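# Scoop litter box clumps into the bin

## Task

Use the scoop to lift the clumps out of the litter box and tip them into the bin, keeping the litter itself in the box (a few stray grains, including any that drop off the table, are acceptable). No clump the robot has touched directly may end up in the bin. Finish with the scoop resting in the litter box. Anything that stays in place only because the robot is holding it at the end does not count.

## Robot and tools

Robot: two arms, left_arm and right_arm, each ending in a two-finger gripper. The names are labels only and do not mean image sides. A brief outside push may occasionally nudge a loose object.

World frame: all reported poses share one frame. Its origin sits on the table surface midway between the arms. +x points out over the table, +z points up, and left_arm is on the +y side. Positions are in metres and orientations are quaternions written w,x,y,z. Printed hand positions can be slightly wrong, especially when an arm is reaching far.

Gripper frame: the fingers extend along the gripper's own +z axis and close along its y axis. The reported position is the point between the finger pads, about 1 cm short of the tips.

Command row (shared by execute_actions and move): one flat list of 14 numbers, each in [-1, 1]. The first 7 are for left_arm: dx, dy, dz, rx, ry, rz, opening. The last 7 are the same fields for right_arm. Always send all 14, even when only one arm should move. dx..rz are an offset, not a pose. They are expressed in that gripper's own axes, and 1.0 equals 0.6 m of translation or 180 degrees of rotation. rx, ry, rz form a single rotation vector. Opening is absolute: +1 is fully open (0.093 m) and -1 is closed.

execute_actions(actions): a list of up to 15 actions, run one after another. Each action is a table of up to 15 rows, and each row lasts one 1/30 s control step. If a table has fewer than 15 rows, its last row repeats until the action's 15 steps are used up. Every row is measured from the gripper pose at the start of that action, not from the previous row. For the first action in a call, that start is the most recent pose reported in this scene. An empty list just returns the current state and images.

move(target, speed, blocking): target is one 14-number row, with offsets taken from the last reported pose. Each gripper travels in a straight line, the two paths finish at the same moment, and a gripper turns whichever way round is shorter. A move takes 0.5 to 10 s and is cut off at 10 s even if targets are not reached. speed is the top path speed in m/s, from 0.002 to 0.5 (default 0.25), and rotation is capped at twice that value in rad/s. Paths do not avoid obstacles or the other arm. Grippers trail and may drift from the path or overshoot the speed, especially near full arm extension. Faster contact hits harder, and aiming further past a contact presses harder. The gripper opening is applied when the move starts.

With blocking=false, the result comes back after 0.5 s while motion continues. Further rows and moves are rejected until a result shows the move has ended, so call wait or stop first.

Move results include a "move:" line giving the ending and any active limits, plus each gripper's distance from its target. Possible endings are done, off_target, moving, held and fault. If only one arm is named, the other finished at rest near its goal. held means a safety check stopped that arm's final step. limits=paced means the commanded pose was clipped. limits=held means some steps were blocked, and the arm may then jump faster than the speed setting.

wait(seconds): seconds is 0 to 10. The scene runs while each arm keeps its last command, and the call returns early if a running move finishes. stop(): brakes a running move to rest. It needs some room, more when moving fast, and the fingers keep moving.

zoom_image(camera, region): region is [x0, y0, x1, y1] in pixels of that camera's latest image, with (0,0) at the top-left, and is at most 504x504. Cameras are cam_head_left, cam_head_right, cam_high, cam_left_wrist and cam_right_wrist. All are 504x504 and are returned in that order. Calibration data (intrinsics K, distortion D, T_world_to_cam) is provided and may be off by a few degrees or millimetres.

finished_scene(scene): ends the current scene, given by its number, once the last command has been held. This cannot be undone. Replying without a tool call also ends everything.

Controller behaviour: on every step, the commanded pose is limited to within 70 mm and 16 degrees of the measured pose. Damped inverse kinematics then drives toward it, putting position ahead of orientation. A distant target may need several actions, because after an action the arm coasts at most to its last clipped pose. Joint friction can leave the gripper up to about 31 mm off, and tiny commands may do nothing. Elbows cannot fully straighten. "Hand target" lines show where each arm is currently being driven. A "pose unreachable" line means the clearance check altered or blocked that arm's command.

Joint ranges (rad): waist -2.618..3.054, shoulder 0..3.142, elbow 0..3.142, wrist pitch -1.571..1.571, wrist yaw -1.571..1.571, wrist roll -2.094..2.094.

Grip readings: grip_measured is the motor position on the same +1 open / -1 closed scale. The pads meet near -0.94, and each mm of object width adds about 0.0208. Each gripper may also carry its own fixed bias of up to ±0.02. Once the pads touch, the fingers stop but the motor keeps going, so contact barely shows in the reading. Commanding further below the contact reading squeezes harder, up to about 50-62 N per pad (less for parts thinner than about 5 mm). To keep a grasp, keep sending the value that closed the gripper. The last entry of each arm's joint list is the finger gap in metres.

Holding still: for an arm that should stay put, send the offset back to its desired pose in the first call of a reply, then zeros afterwards, with the proper opening every time.

Hazards: do not drop, knock or push anything off the table, since that ends the scene. Do not let the arms collide or press on each other. Avoid slams, slips and hard pushes. Carrying loads heats motors. A MOTOR HOT warning appears at 75 °C, 90 °C pauses that arm for 10 s, and at 100 °C the arm goes limp and falls. These are reported as OVER-TEMPERATURE FAULT lines. Any FAULT can interrupt moves, actions or waits. The robot keeps its last command while you are composing a reply.

Each tool is called after "Request:" as name(argument=value, ...) on one line, values as JSON.

## Session

Request:
execute_actions(actions=[])

Scene clock: 0.00 s.
left_arm: end_effector_position=(+0.3419, +0.3439, +0.4046) grip_measured=+0.989 end_effector_quat_wxyz=(+0.709, -0.025, +0.704, +0.027) | right_arm: end_effector_position=(+0.3438, -0.3596, +0.4123) grip_measured=+0.983 end_effector_quat_wxyz=(+0.719, -0.004, +0.695, -0.003)
Joint positions: left_arm=[-0.011  1.039  1.046  0.001  0.01   0.004  0.093] | right_arm=[-0.001  1.035  1.051  0.017  0.013 -0.011  0.092]
Joint velocities: left_arm=[ 0.002 -0.017  0.012  0.022  0.022 -0.095 -0.002] | right_arm=[-0.012  0.002 -0.012 -0.037  0.037 -0.051 -0.001]
Hand target (left_arm): +0.342, +0.344, +0.405; +0.709, -0.025, +0.704, +0.027
Hand target (right_arm): +0.344, -0.360, +0.412; +0.719, -0.004, +0.695, -0.003

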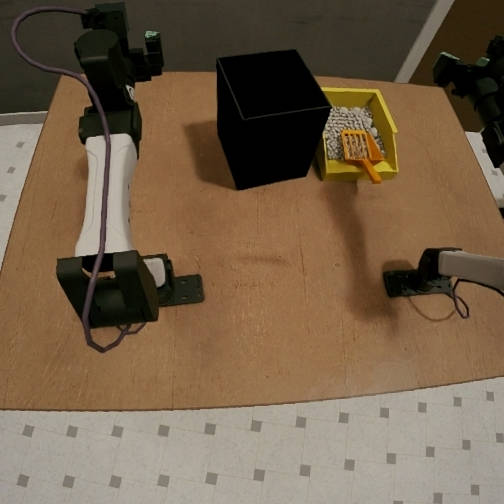

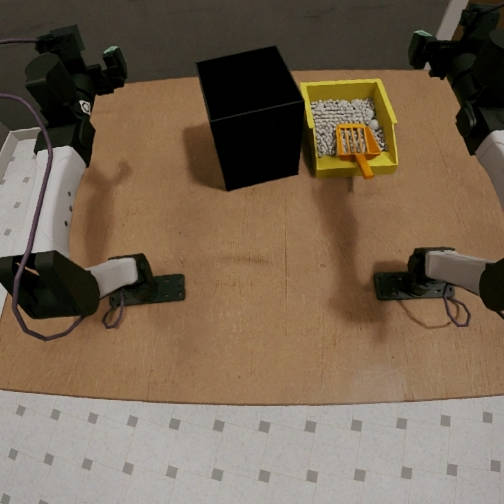

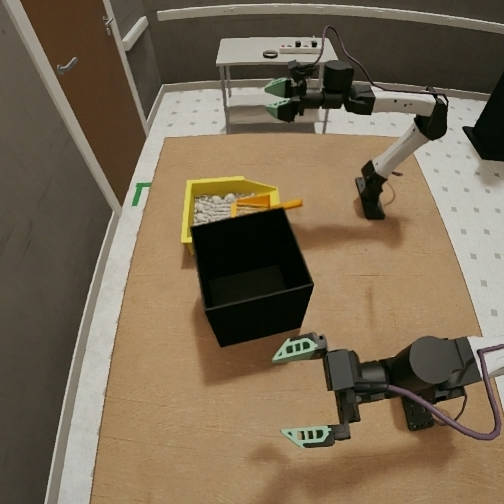

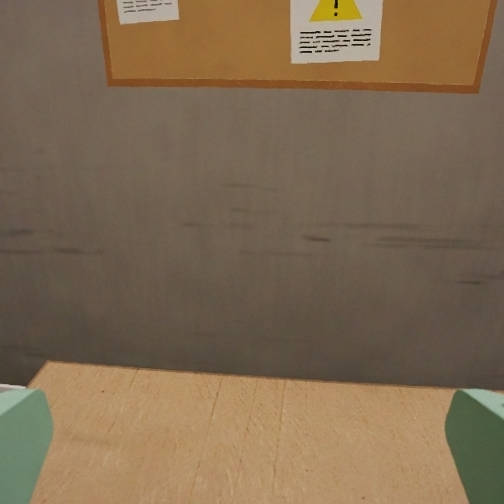

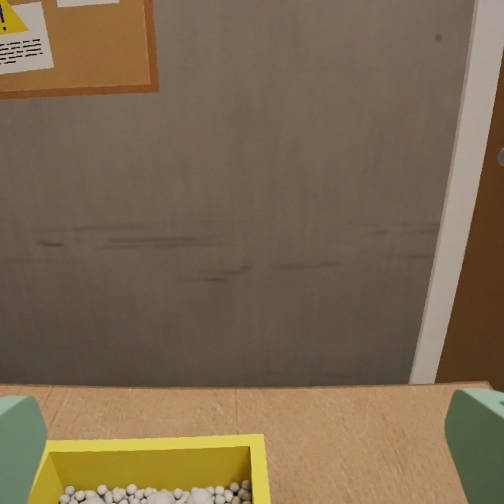

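Request:
zoom_image(camera="cam_head_right", region=[290, 70, 410, 190])

Request:
zoom_image(camera="cam_head_left", region=[300, 75, 420, 195])

Request:
zoom_image(camera="cam_high", region=[170, 160, 320, 260])

Region (290, 70, 410, 190) of cam_head_right's 504x504 image, scaled by 4.200, with more detail than that image has.

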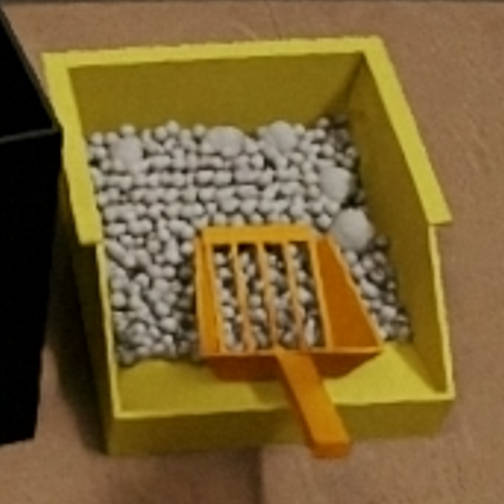

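Region (300, 75, 420, 195) of cam_head_left's 504x504 image, scaled by 4.200, with more detail than that image has.

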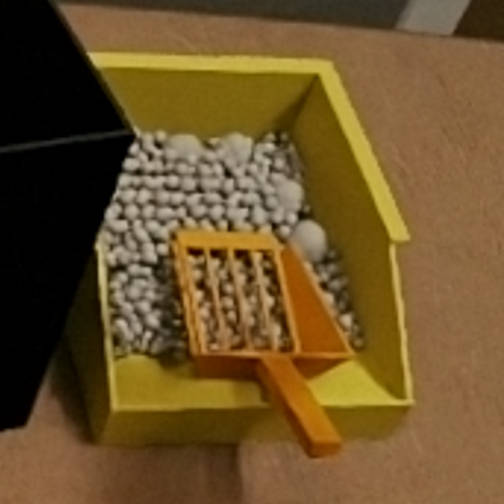

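Region (170, 160, 320, 260) of cam_high's 504x504 image, scaled by 3.360, with more detail than that image has.

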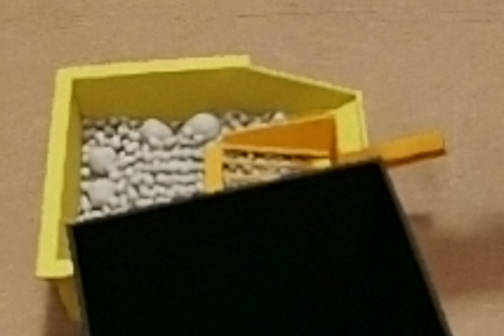

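Request:
move(target=[0,0,0,0,0,0,1, 0.187,0.15,-0.173,0,0.25,0,1], speed=0.3)

Scene clock: 43.33 s.
left_arm: end_effector_position=(+0.3419, +0.3439, +0.4046) grip_measured=+0.989 end_effector_quat_wxyz=(+0.709, -0.025, +0.704, +0.027) | right_arm: end_effector_position=(+0.2438, -0.2730, +0.2946) grip_measured=+0.983 end_effector_quat_wxyz=(+0.400, -0.007, +0.916, +0.003)
Joint positions: left_arm=[-0.011  1.039  1.046  0.001  0.01   0.004  0.093] | right_arm=[ 0.523  1.089  1.325 -1.056  0.376  0.374  0.092]
Joint velocities: left_arm=[-0.007  0.012 -0.012  0.022  0.037  0.007  0.001] | right_arm=[-0.002 -0.002  0.007 -0.007 -0.11   0.007 -0.   ]
Hand target (left_arm): +0.342, +0.344, +0.405; +0.709, -0.025, +0.704, +0.027
Hand target (right_arm): +0.244, -0.271, +0.298; +0.399, -0.008, +0.917, +0.000
Off the commanded pose (left_arm): 0.000 m, 0 deg.
Off the commanded pose (right_arm): 0.002 m, 1 deg.
move: done
camera_calibration (this result's frames):
cam_right_wrist: T_world_to_cam=[[-0.0127422, -0.999902, 0.00586381, -0.271569], [-0.911974, 0.00921644, -0.410145, 0.384825], [0.410051, -0.0105738, -0.912001, 0.249954], [0, 0, 0, 1]] pos_world=[0.244997, -0.272446, 0.387385]

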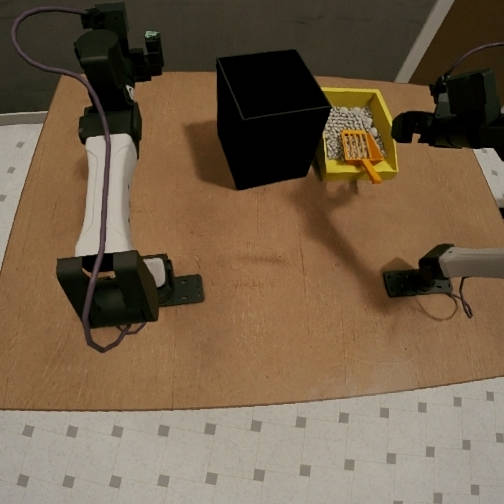

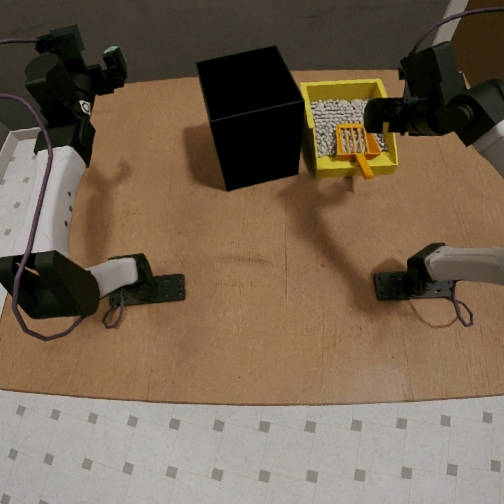

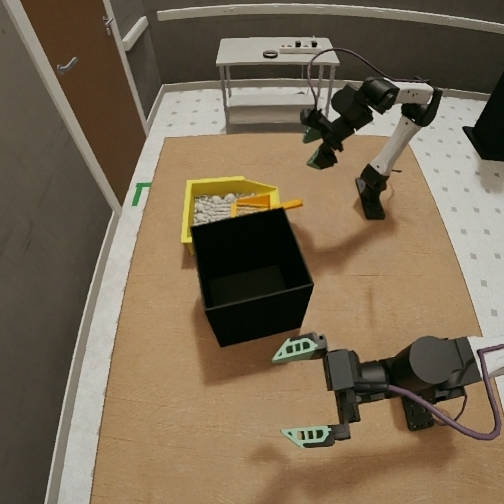

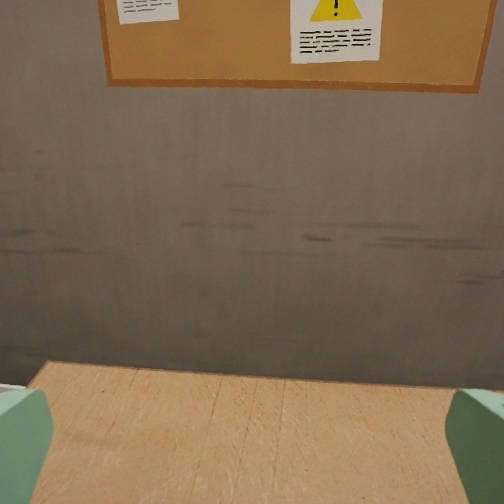

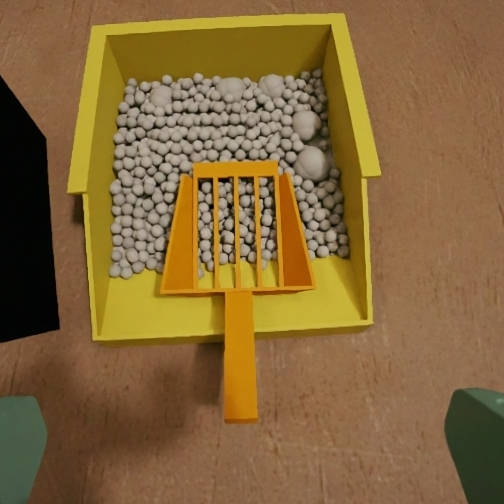

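Request:
zoom_image(camera="cam_right_wrist", region=[140, 240, 340, 440])

Request:
zoom_image(camera="cam_right_wrist", region=[90, 50, 370, 330])

Region (140, 240, 340, 440) of cam_right_wrist's 504x504 image, scaled by 2.520, with more detail than that image has.

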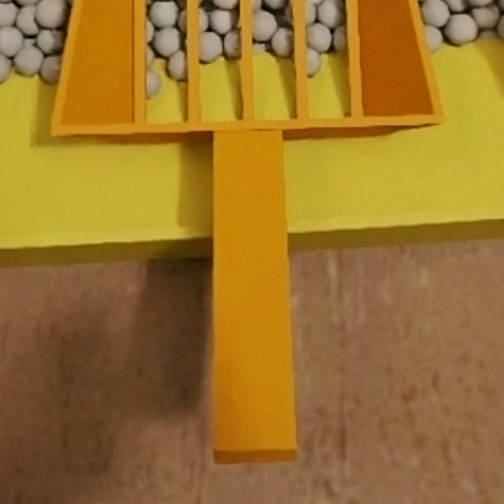

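Region (90, 50, 370, 330) of cam_right_wrist's 504x504 image, scaled by 1.800, with more detail than that image has.

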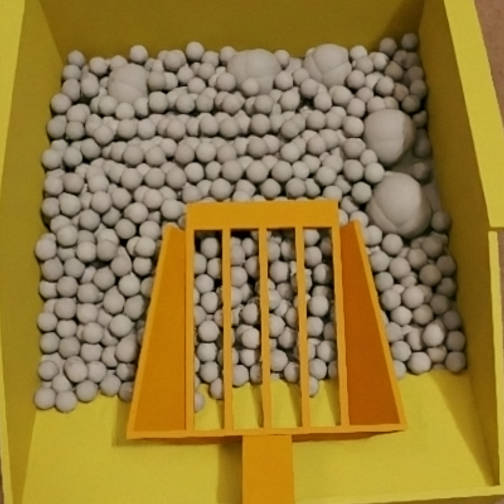

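Request:
move(target=[0,0,0,0,0,0,1, 0.172,0.011,0.12,0,0.01,0,0.3], speed=0.25)

Scene clock: 104.67 s.
left_arm: end_effector_position=(+0.3419, +0.3439, +0.4046) grip_measured=+0.989 end_effector_quat_wxyz=(+0.709, -0.025, +0.704, +0.027) | right_arm: end_effector_position=(+0.2248, -0.2668, +0.1706) grip_measured=+0.303 end_effector_quat_wxyz=(+0.377, -0.008, +0.926, +0.000)
Joint positions: left_arm=[-0.011  1.039  1.046  0.001  0.01   0.004  0.093] | right_arm=[ 0.599  0.954  0.794 -0.735  0.409  0.453  0.06 ]
Joint velocities: left_arm=[-0.012  0.007 -0.002 -0.007  0.007  0.022 -0.001] | right_arm=[ 0.002 -0.007 -0.002  0.022 -0.051  0.037  0.001]
Hand target (left_arm): +0.342, +0.344, +0.405; +0.709, -0.025, +0.704, +0.027
Hand target (right_arm): +0.225, -0.265, +0.170; +0.386, -0.007, +0.923, +0.004
Off the commanded pose (left_arm): 0.000 m, 0 deg.
Off the commanded pose (right_arm): 0.002 m, 1 deg.
move: done
camera_calibration (this result's frames):
cam_right_wrist: T_world_to_cam=[[-0.012363, -0.999849, 0.0122161, -0.26606], [-0.931493, 0.00707421, -0.363689, 0.312509], [0.363548, -0.0158755, -0.93144, 0.15708], [0, 0, 0, 1]] pos_world=[0.230705, -0.265737, 0.263217]

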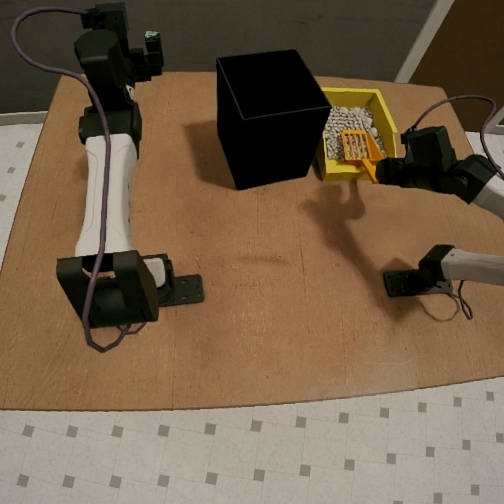

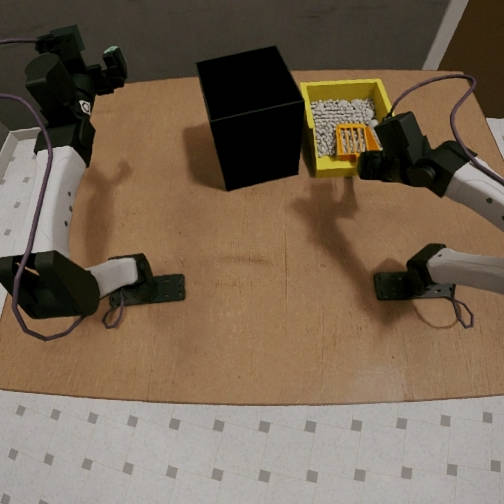

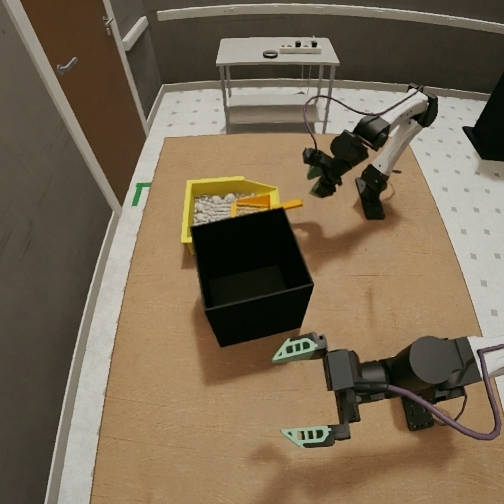

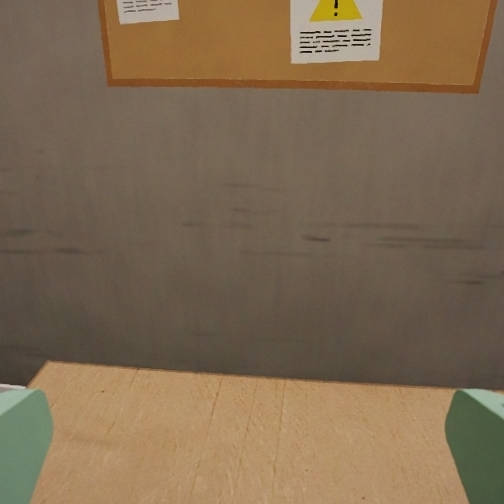

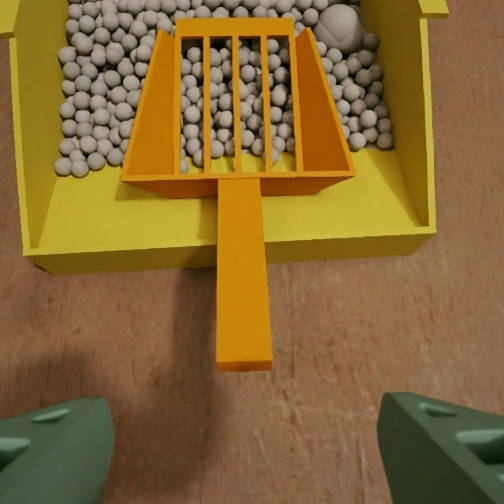

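Request:
move(target=[0,0,0,0,0,0,1, 0.007,0.002,0.1575,0,0,0,0.1], speed=0.12)

Scene clock: 135.23 s.
left_arm: end_effector_position=(+0.3419, +0.3439, +0.4046) grip_measured=+0.989 end_effector_quat_wxyz=(+0.709, -0.025, +0.704, +0.027) | right_arm: end_effector_position=(+0.2863, -0.2619, +0.1070) grip_measured=+0.103 end_effector_quat_wxyz=(+0.381, -0.009, +0.924, -0.000)
Joint positions: left_arm=[-0.011  1.039  1.046  0.001  0.01   0.004  0.093] | right_arm=[ 0.458  1.228  0.663 -0.281  0.321  0.332  0.05 ]
Joint velocities: left_arm=[ 0.027  0.017  0.017 -0.022  0.007 -0.037 -0.   ] | right_arm=[-0.012 -0.002  0.007 -0.066 -0.022  0.095  0.001]
Hand target (left_arm): +0.342, +0.344, +0.405; +0.709, -0.025, +0.704, +0.027
Hand target (right_arm): +0.286, -0.265, +0.099; +0.377, -0.008, +0.926, -0.002
Off the commanded pose (left_arm): 0.000 m, 0 deg.
Off the commanded pose (right_arm): 0.008 m, 1 deg.
move: done
camera_calibration (this result's frames):
cam_right_wrist: T_world_to_cam=[[-0.0109008, -0.999853, 0.0132457, -0.260167], [-0.928215, 0.00519152, -0.372008, 0.346111], [0.371885, -0.01635, -0.928135, 0.0726189], [0, 0, 0, 1]] pos_world=[0.291423, -0.260739, 0.199602]

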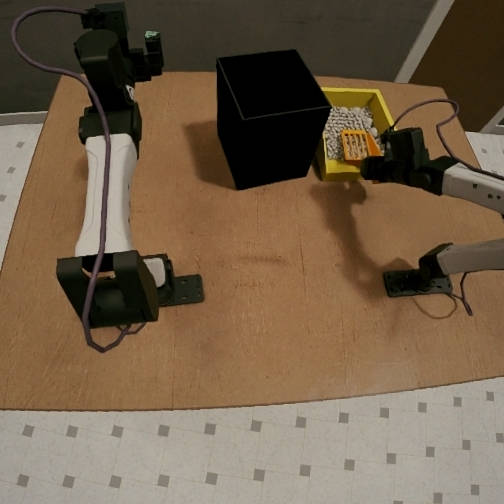

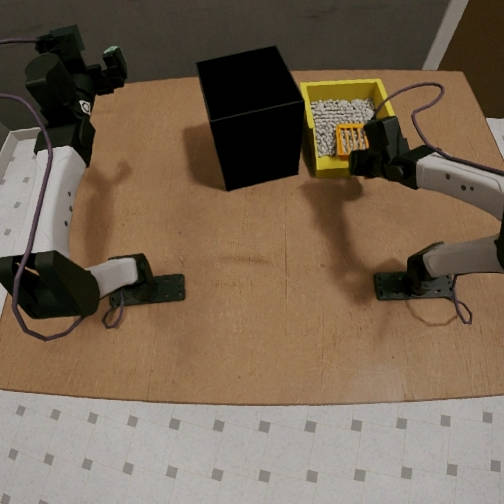

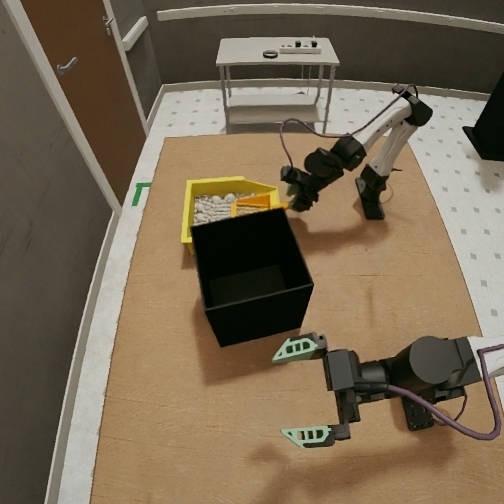

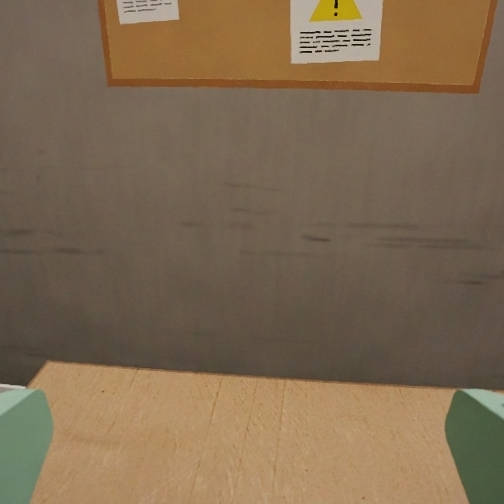

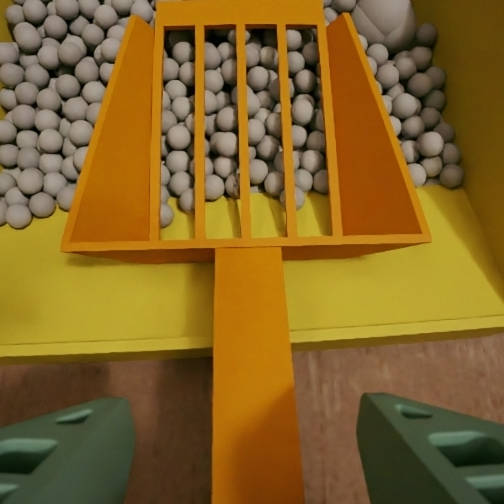

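Request:
move(target=[0,0,0,0,0,0,1, 0.021,-0.007,0.026,0,0,0,0.0], speed=0.05)

Scene clock: 147.90 s.
left_arm: end_effector_position=(+0.3419, +0.3439, +0.4046) grip_measured=+0.989 end_effector_quat_wxyz=(+0.709, -0.025, +0.704, +0.027) | right_arm: end_effector_position=(+0.2883, -0.2631, +0.0946) grip_measured=+0.003 end_effector_quat_wxyz=(+0.385, -0.009, +0.923, +0.001)
Joint positions: left_arm=[-0.011  1.039  1.046  0.001  0.01   0.004  0.093] | right_arm=[ 0.449  1.249  0.618 -0.202  0.316  0.322  0.045]
Joint velocities: left_arm=[-0.007 -0.007  0.007 -0.051  0.022  0.051 -0.   ] | right_arm=[-0.002  0.012 -0.007  0.051 -0.022 -0.051  0.001]
Hand target (left_arm): +0.342, +0.344, +0.405; +0.709, -0.025, +0.704, +0.027
Hand target (right_arm): +0.288, -0.266, +0.087; +0.381, -0.009, +0.925, -0.000
Off the commanded pose (left_arm): 0.000 m, 0 deg.
Off the commanded pose (right_arm): 0.008 m, 1 deg.
move: done
camera_calibration (this result's frames):
cam_right_wrist: T_world_to_cam=[[-0.00934795, -0.999891, 0.0114409, -0.26145], [-0.924985, 0.00429989, -0.379979, 0.342925], [0.379888, -0.0141347, -0.924924, 0.0583346], [0, 0, 0, 1]] pos_world=[0.292596, -0.262072, 0.18725]

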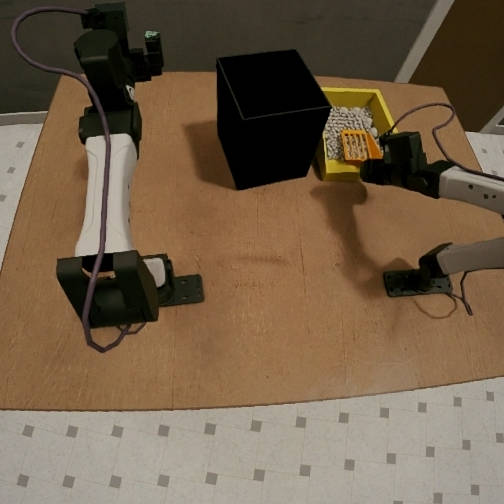

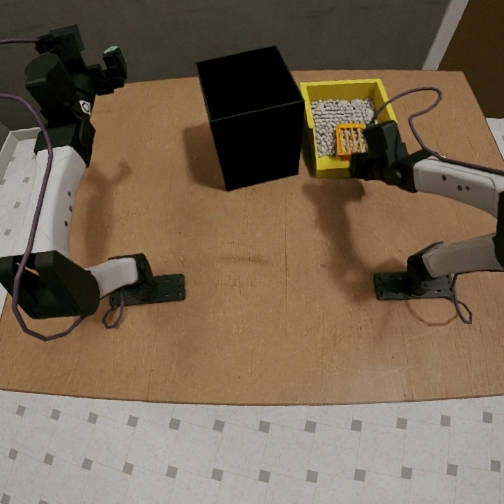

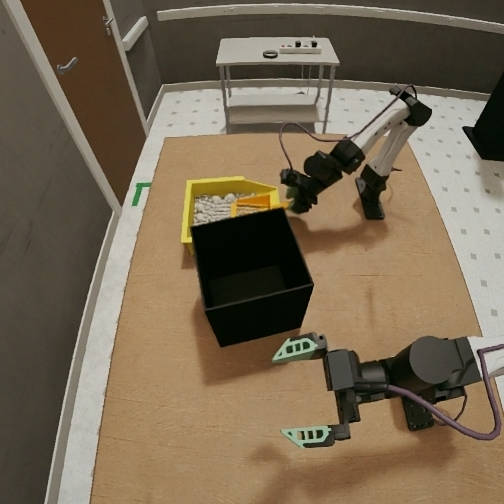

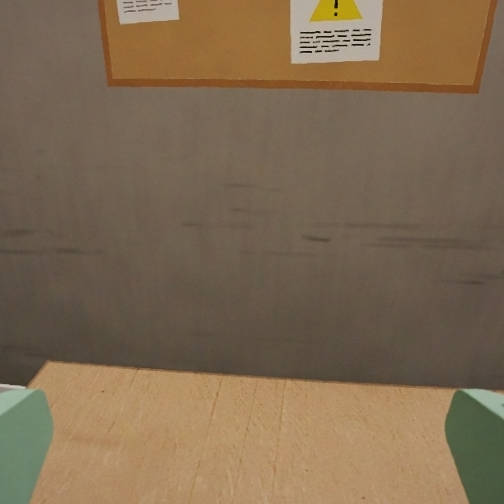

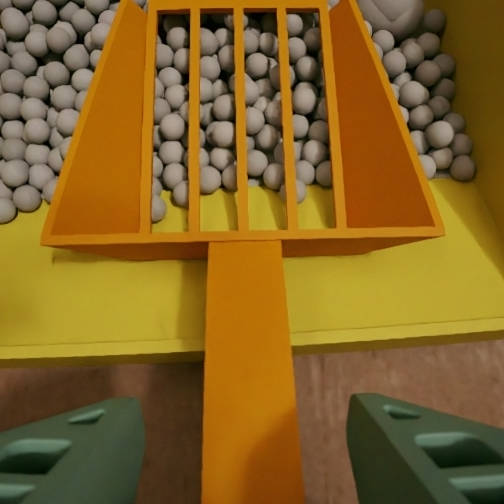

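Request:
move(target=[0,0,0,0,0,0,1, 0.014,-0.004,0.014,0,-0.083,0,0.0], speed=0.1)

Scene clock: 157.97 s.
left_arm: end_effector_position=(+0.3419, +0.3439, +0.4046) grip_measured=+0.989 end_effector_quat_wxyz=(+0.709, -0.025, +0.704, +0.027) | right_arm: end_effector_position=(+0.2912, -0.2662, +0.0890) grip_measured=+0.003 end_effector_quat_wxyz=(+0.502, -0.001, +0.865, +0.006)
Joint positions: left_arm=[-0.011  1.039  1.046  0.001  0.01   0.004  0.093] | right_arm=[0.488 1.23  0.355 0.3   0.422 0.27  0.045]
Joint velocities: left_arm=[-0.012 -0.002 -0.007  0.022 -0.007 -0.022 -0.   ] | right_arm=[-0.012 -0.007 -0.002  0.007 -0.037 -0.051  0.001]
Hand target (left_arm): +0.342, +0.344, +0.405; +0.709, -0.025, +0.704, +0.027
Hand target (right_arm): +0.287, -0.266, +0.083; +0.501, -0.007, +0.865, +0.002
Off the commanded pose (left_arm): 0.000 m, 0 deg.
Off the commanded pose (right_arm): 0.007 m, 1 deg.
move: done
camera_calibration (this result's frames):
cam_right_wrist: T_world_to_cam=[[-0.0206344, -0.999734, -0.0102742, -0.259163], [-0.795312, 0.0226407, -0.605778, 0.330733], [0.60585, -0.0043287, -0.795567, -0.022659], [0, 0, 0, 1]] pos_world=[0.271416, -0.26668, 0.179661]

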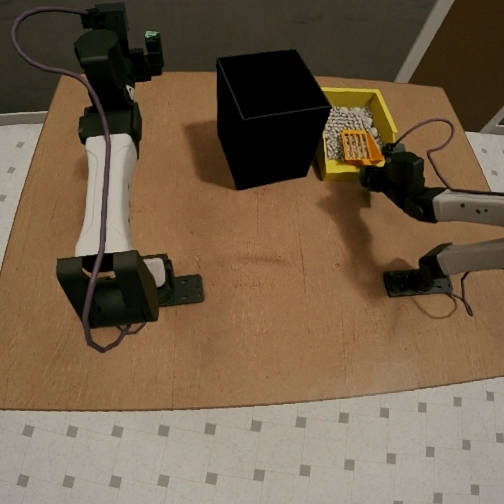

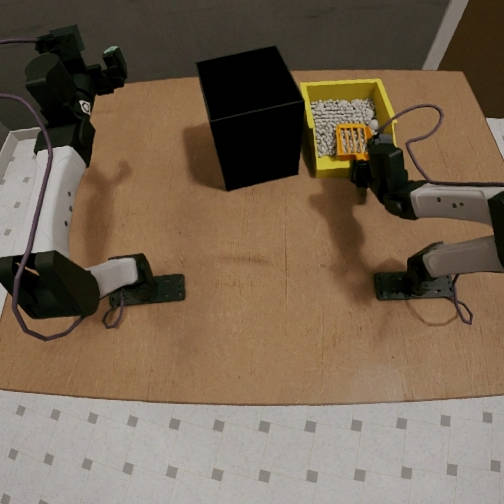

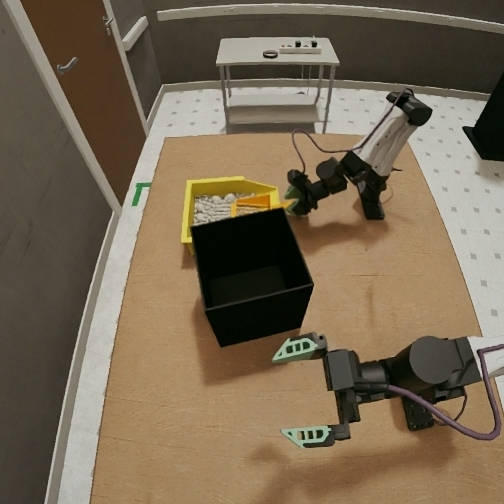

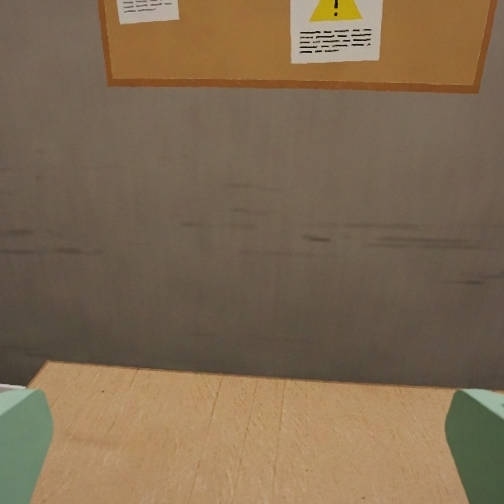

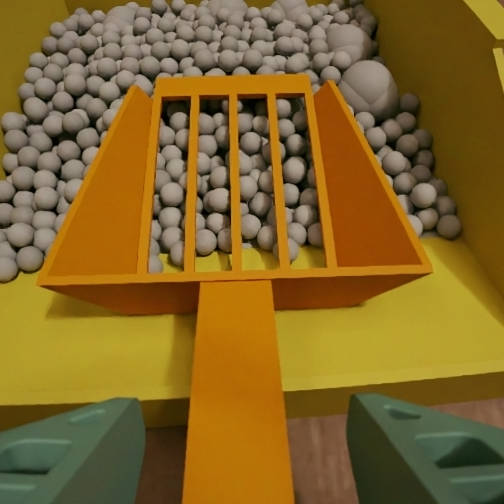

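Request:
move(target=[0,0,0,0,0,0,1, 0,0.002,0,0,0,0,-0.78], speed=0.05)

Scene clock: 161.93 s.
left_arm: end_effector_position=(+0.3419, +0.3439, +0.4046) grip_measured=+0.989 end_effector_quat_wxyz=(+0.709, -0.025, +0.704, +0.027) | right_arm: end_effector_position=(+0.2914, -0.2661, +0.0894) grip_measured=-0.698 end_effector_quat_wxyz=(+0.503, -0.001, +0.864, +0.006)
Joint positions: left_arm=[-0.011  1.039  1.046  0.001  0.01   0.004  0.093] | right_arm=[0.488 1.23  0.355 0.302 0.423 0.269 0.012]
Joint velocities: left_arm=[-0.012  0.012  0.002 -0.022 -0.037 -0.007 -0.   ] | right_arm=[ 0.007 -0.007 -0.012 -0.095 -0.022 -0.037 -0.001]
Hand target (left_arm): +0.342, +0.344, +0.405; +0.709, -0.025, +0.704, +0.027
Hand target (right_arm): +0.291, -0.265, +0.089; +0.502, -0.001, +0.865, +0.006
Off the commanded pose (left_arm): 0.000 m, 0 deg.
Off the commanded pose (right_arm): 0.001 m, 0 deg.
move: done
camera_calibration (this result's frames):
cam_right_wrist: T_world_to_cam=[[-0.0205588, -0.999735, -0.0103872, -0.259115], [-0.794234, 0.0226415, -0.60719, 0.330945], [0.607264, -0.00423321, -0.794489, -0.0229709], [0, 0, 0, 1]] pos_world=[0.27147, -0.266636, 0.180005]

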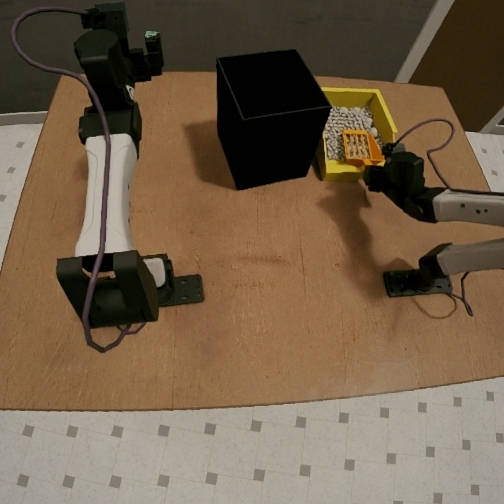

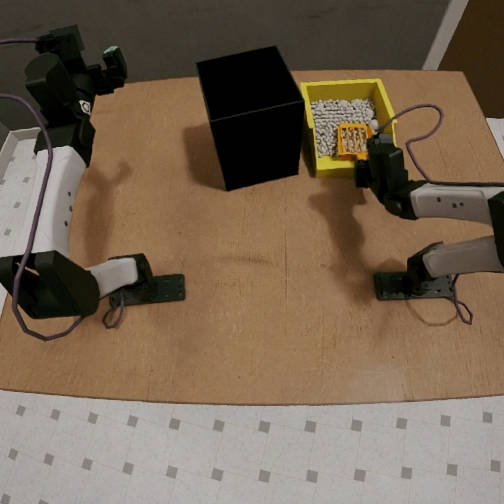

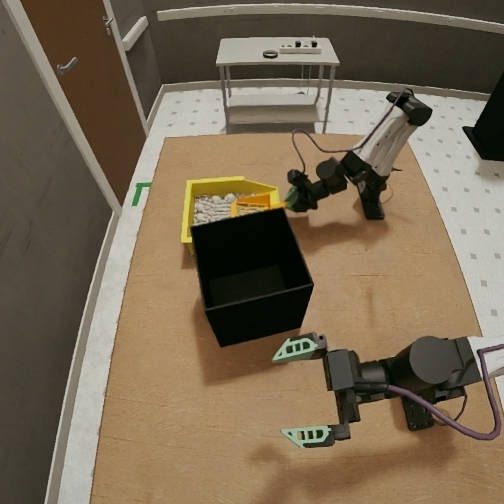

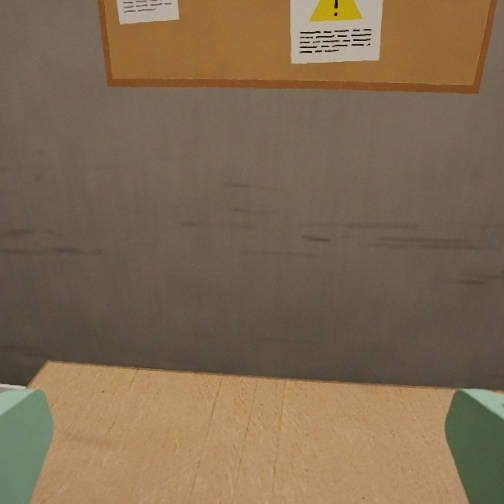

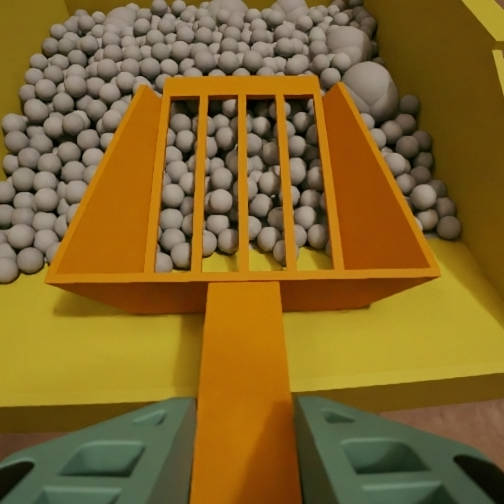

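Request:
move(target=[0,0,0,0,0,0,1, -0.1505,-0.0733,-0.0747,0,0.2356,0,-0.78], speed=0.2)

Scene clock: 236.47 s.
left_arm: end_effector_position=(+0.3419, +0.3439, +0.4046) grip_measured=+0.989 end_effector_quat_wxyz=(+0.709, -0.025, +0.704, +0.027) | right_arm: end_effector_position=(+0.2986, -0.3102, +0.1841) grip_measured=-0.698 end_effector_quat_wxyz=(+0.160, -0.010, +0.987, -0.000)
Joint positions: left_arm=[-0.011  1.039  1.046  0.001  0.01   0.004  0.093] | right_arm=[ 0.173  1.516  1.424 -1.163  0.056  0.159  0.012]
Joint velocities: left_arm=[-0.002 -0.022 -0.002 -0.051  0.037 -0.051 -0.   ] | right_arm=[-0.007 -0.002  0.007  0.022 -0.022  0.022  0.   ]
Hand target (left_arm): +0.342, +0.344, +0.405; +0.709, -0.025, +0.704, +0.027
Hand target (right_arm): +0.300, -0.312, +0.188; +0.157, -0.009, +0.988, +0.003
Off the commanded pose (left_arm): 0.000 m, 0 deg.
Off the commanded pose (right_arm): 0.006 m, 1 deg.
move: done
camera_calibration (this result's frames):
cam_right_wrist: T_world_to_cam=[[-0.000491183, -0.99977, 0.0214445, -0.313935], [-0.996778, 0.00220943, 0.0801754, 0.322704], [-0.0802044, -0.021336, -0.99655, 0.284894], [0, 0, 0, 1]] pos_world=[0.34436, -0.308497, 0.264771]

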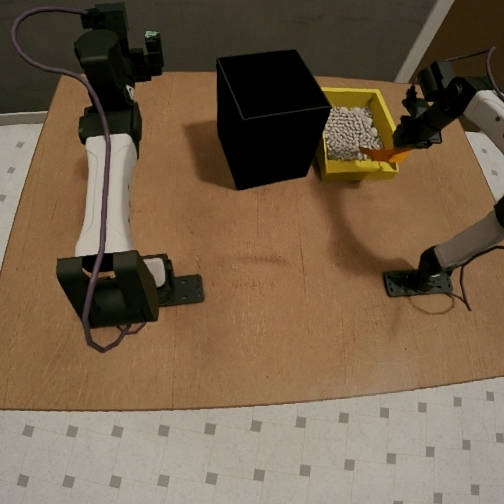

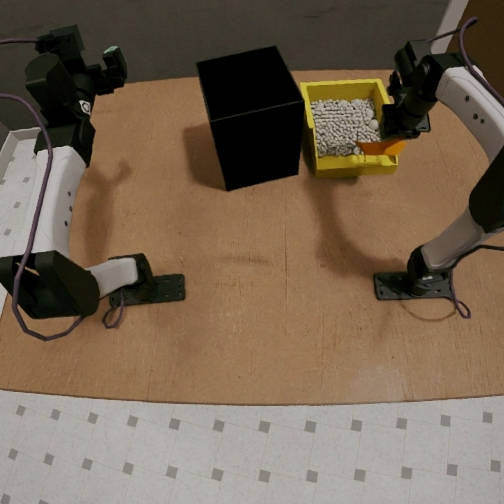

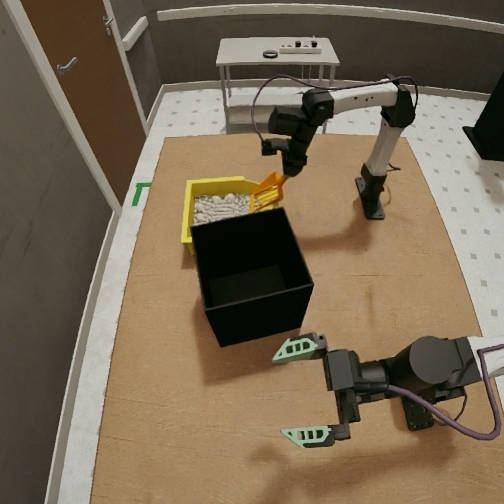

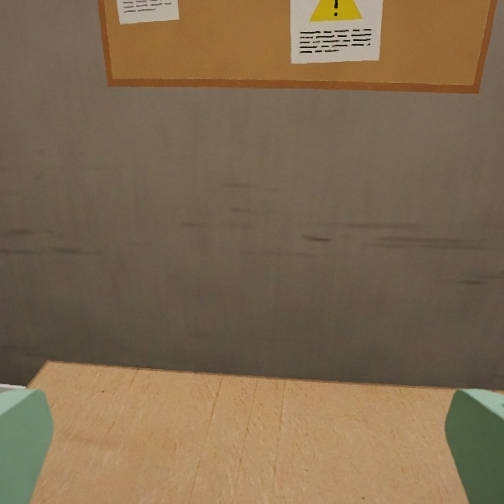

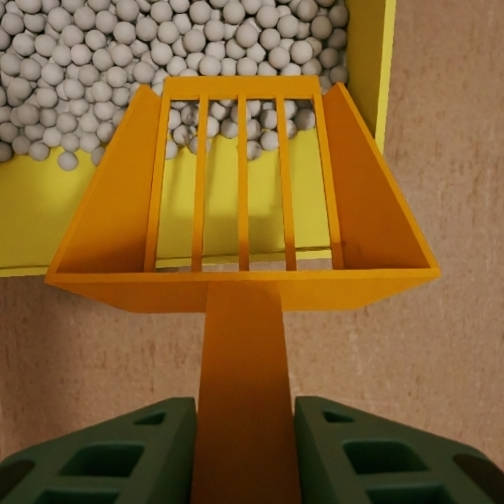

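Request:
move(target=[0,0,0,0,0,0,1, -0.062,0.007,0.08,0,0,0,-0.78], speed=0.05)

Scene clock: 245.13 s.
left_arm: end_effector_position=(+0.3419, +0.3439, +0.4046) grip_measured=+0.989 end_effector_quat_wxyz=(+0.709, -0.025, +0.704, +0.027) | right_arm: end_effector_position=(+0.3472, -0.3019, +0.1597) grip_measured=-0.698 end_effector_quat_wxyz=(+0.178, -0.013, +0.984, -0.000)
Joint positions: left_arm=[-0.011  1.039  1.046  0.001  0.01   0.004  0.093] | right_arm=[ 0.173  1.662  1.464 -1.02   0.062  0.152  0.012]
Joint velocities: left_arm=[-0.012  0.012 -0.012 -0.022 -0.022 -0.007 -0.   ] | right_arm=[ 0.002 -0.007 -0.012  0.022 -0.022 -0.051  0.001]
Hand target (left_arm): +0.342, +0.344, +0.405; +0.709, -0.025, +0.704, +0.027
Hand target (right_arm): +0.348, -0.305, +0.150; +0.160, -0.010, +0.987, -0.000
Off the commanded pose (left_arm): 0.000 m, 0 deg.
Off the commanded pose (right_arm): 0.010 m, 2 deg.
move: done
camera_calibration (this result's frames):
cam_right_wrist: T_world_to_cam=[[0.00365848, -0.999744, 0.0223297, -0.306626], [-0.999061, -0.00269022, 0.0432391, 0.378318], [-0.043168, -0.0224669, -0.998815, 0.251854], [0, 0, 0, 1]] pos_world=[0.389956, -0.299871, 0.242044]

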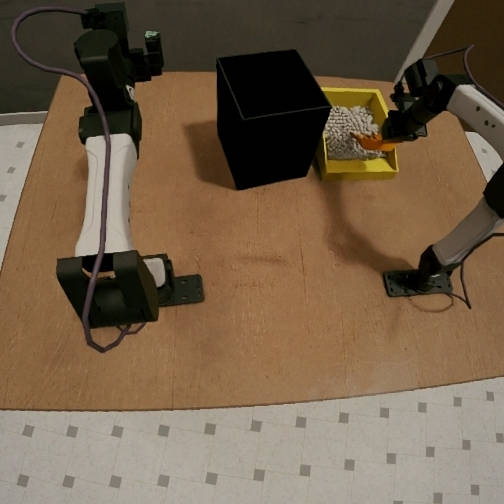

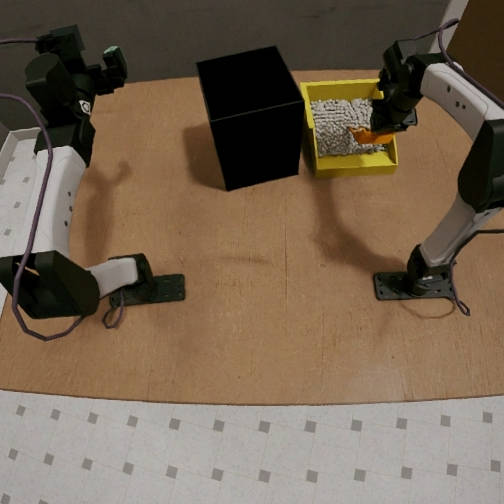

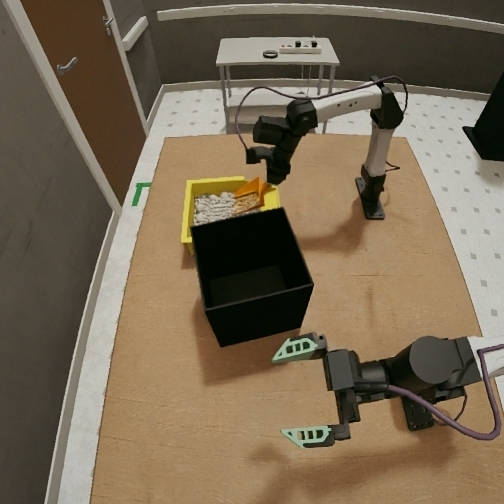

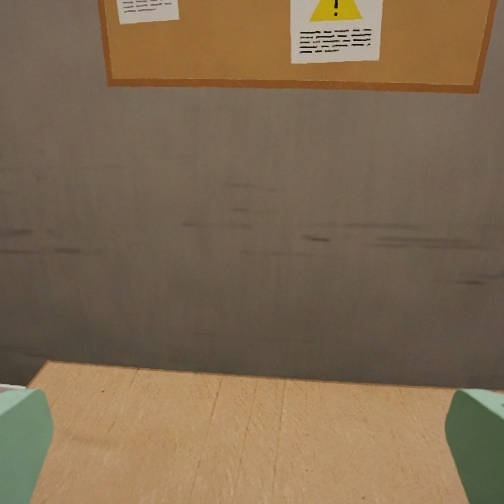

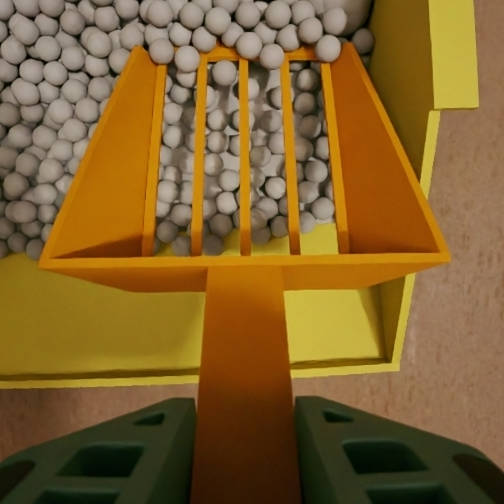

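Request:
zoom_image(camera="cam_high", region=[175, 150, 305, 250])

Region (175, 150, 305, 250) of cam_high's 504x504 image, scaled by 3.877, with more detail than that image has; it fills the top 388 rows of this view, and the rest is white.

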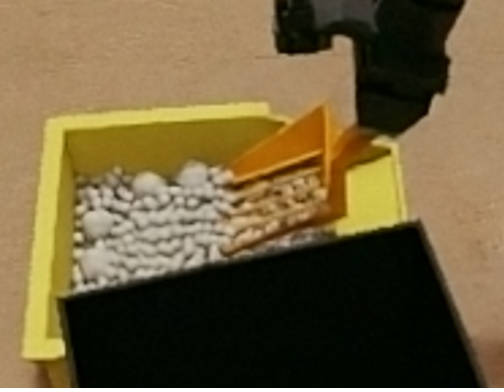

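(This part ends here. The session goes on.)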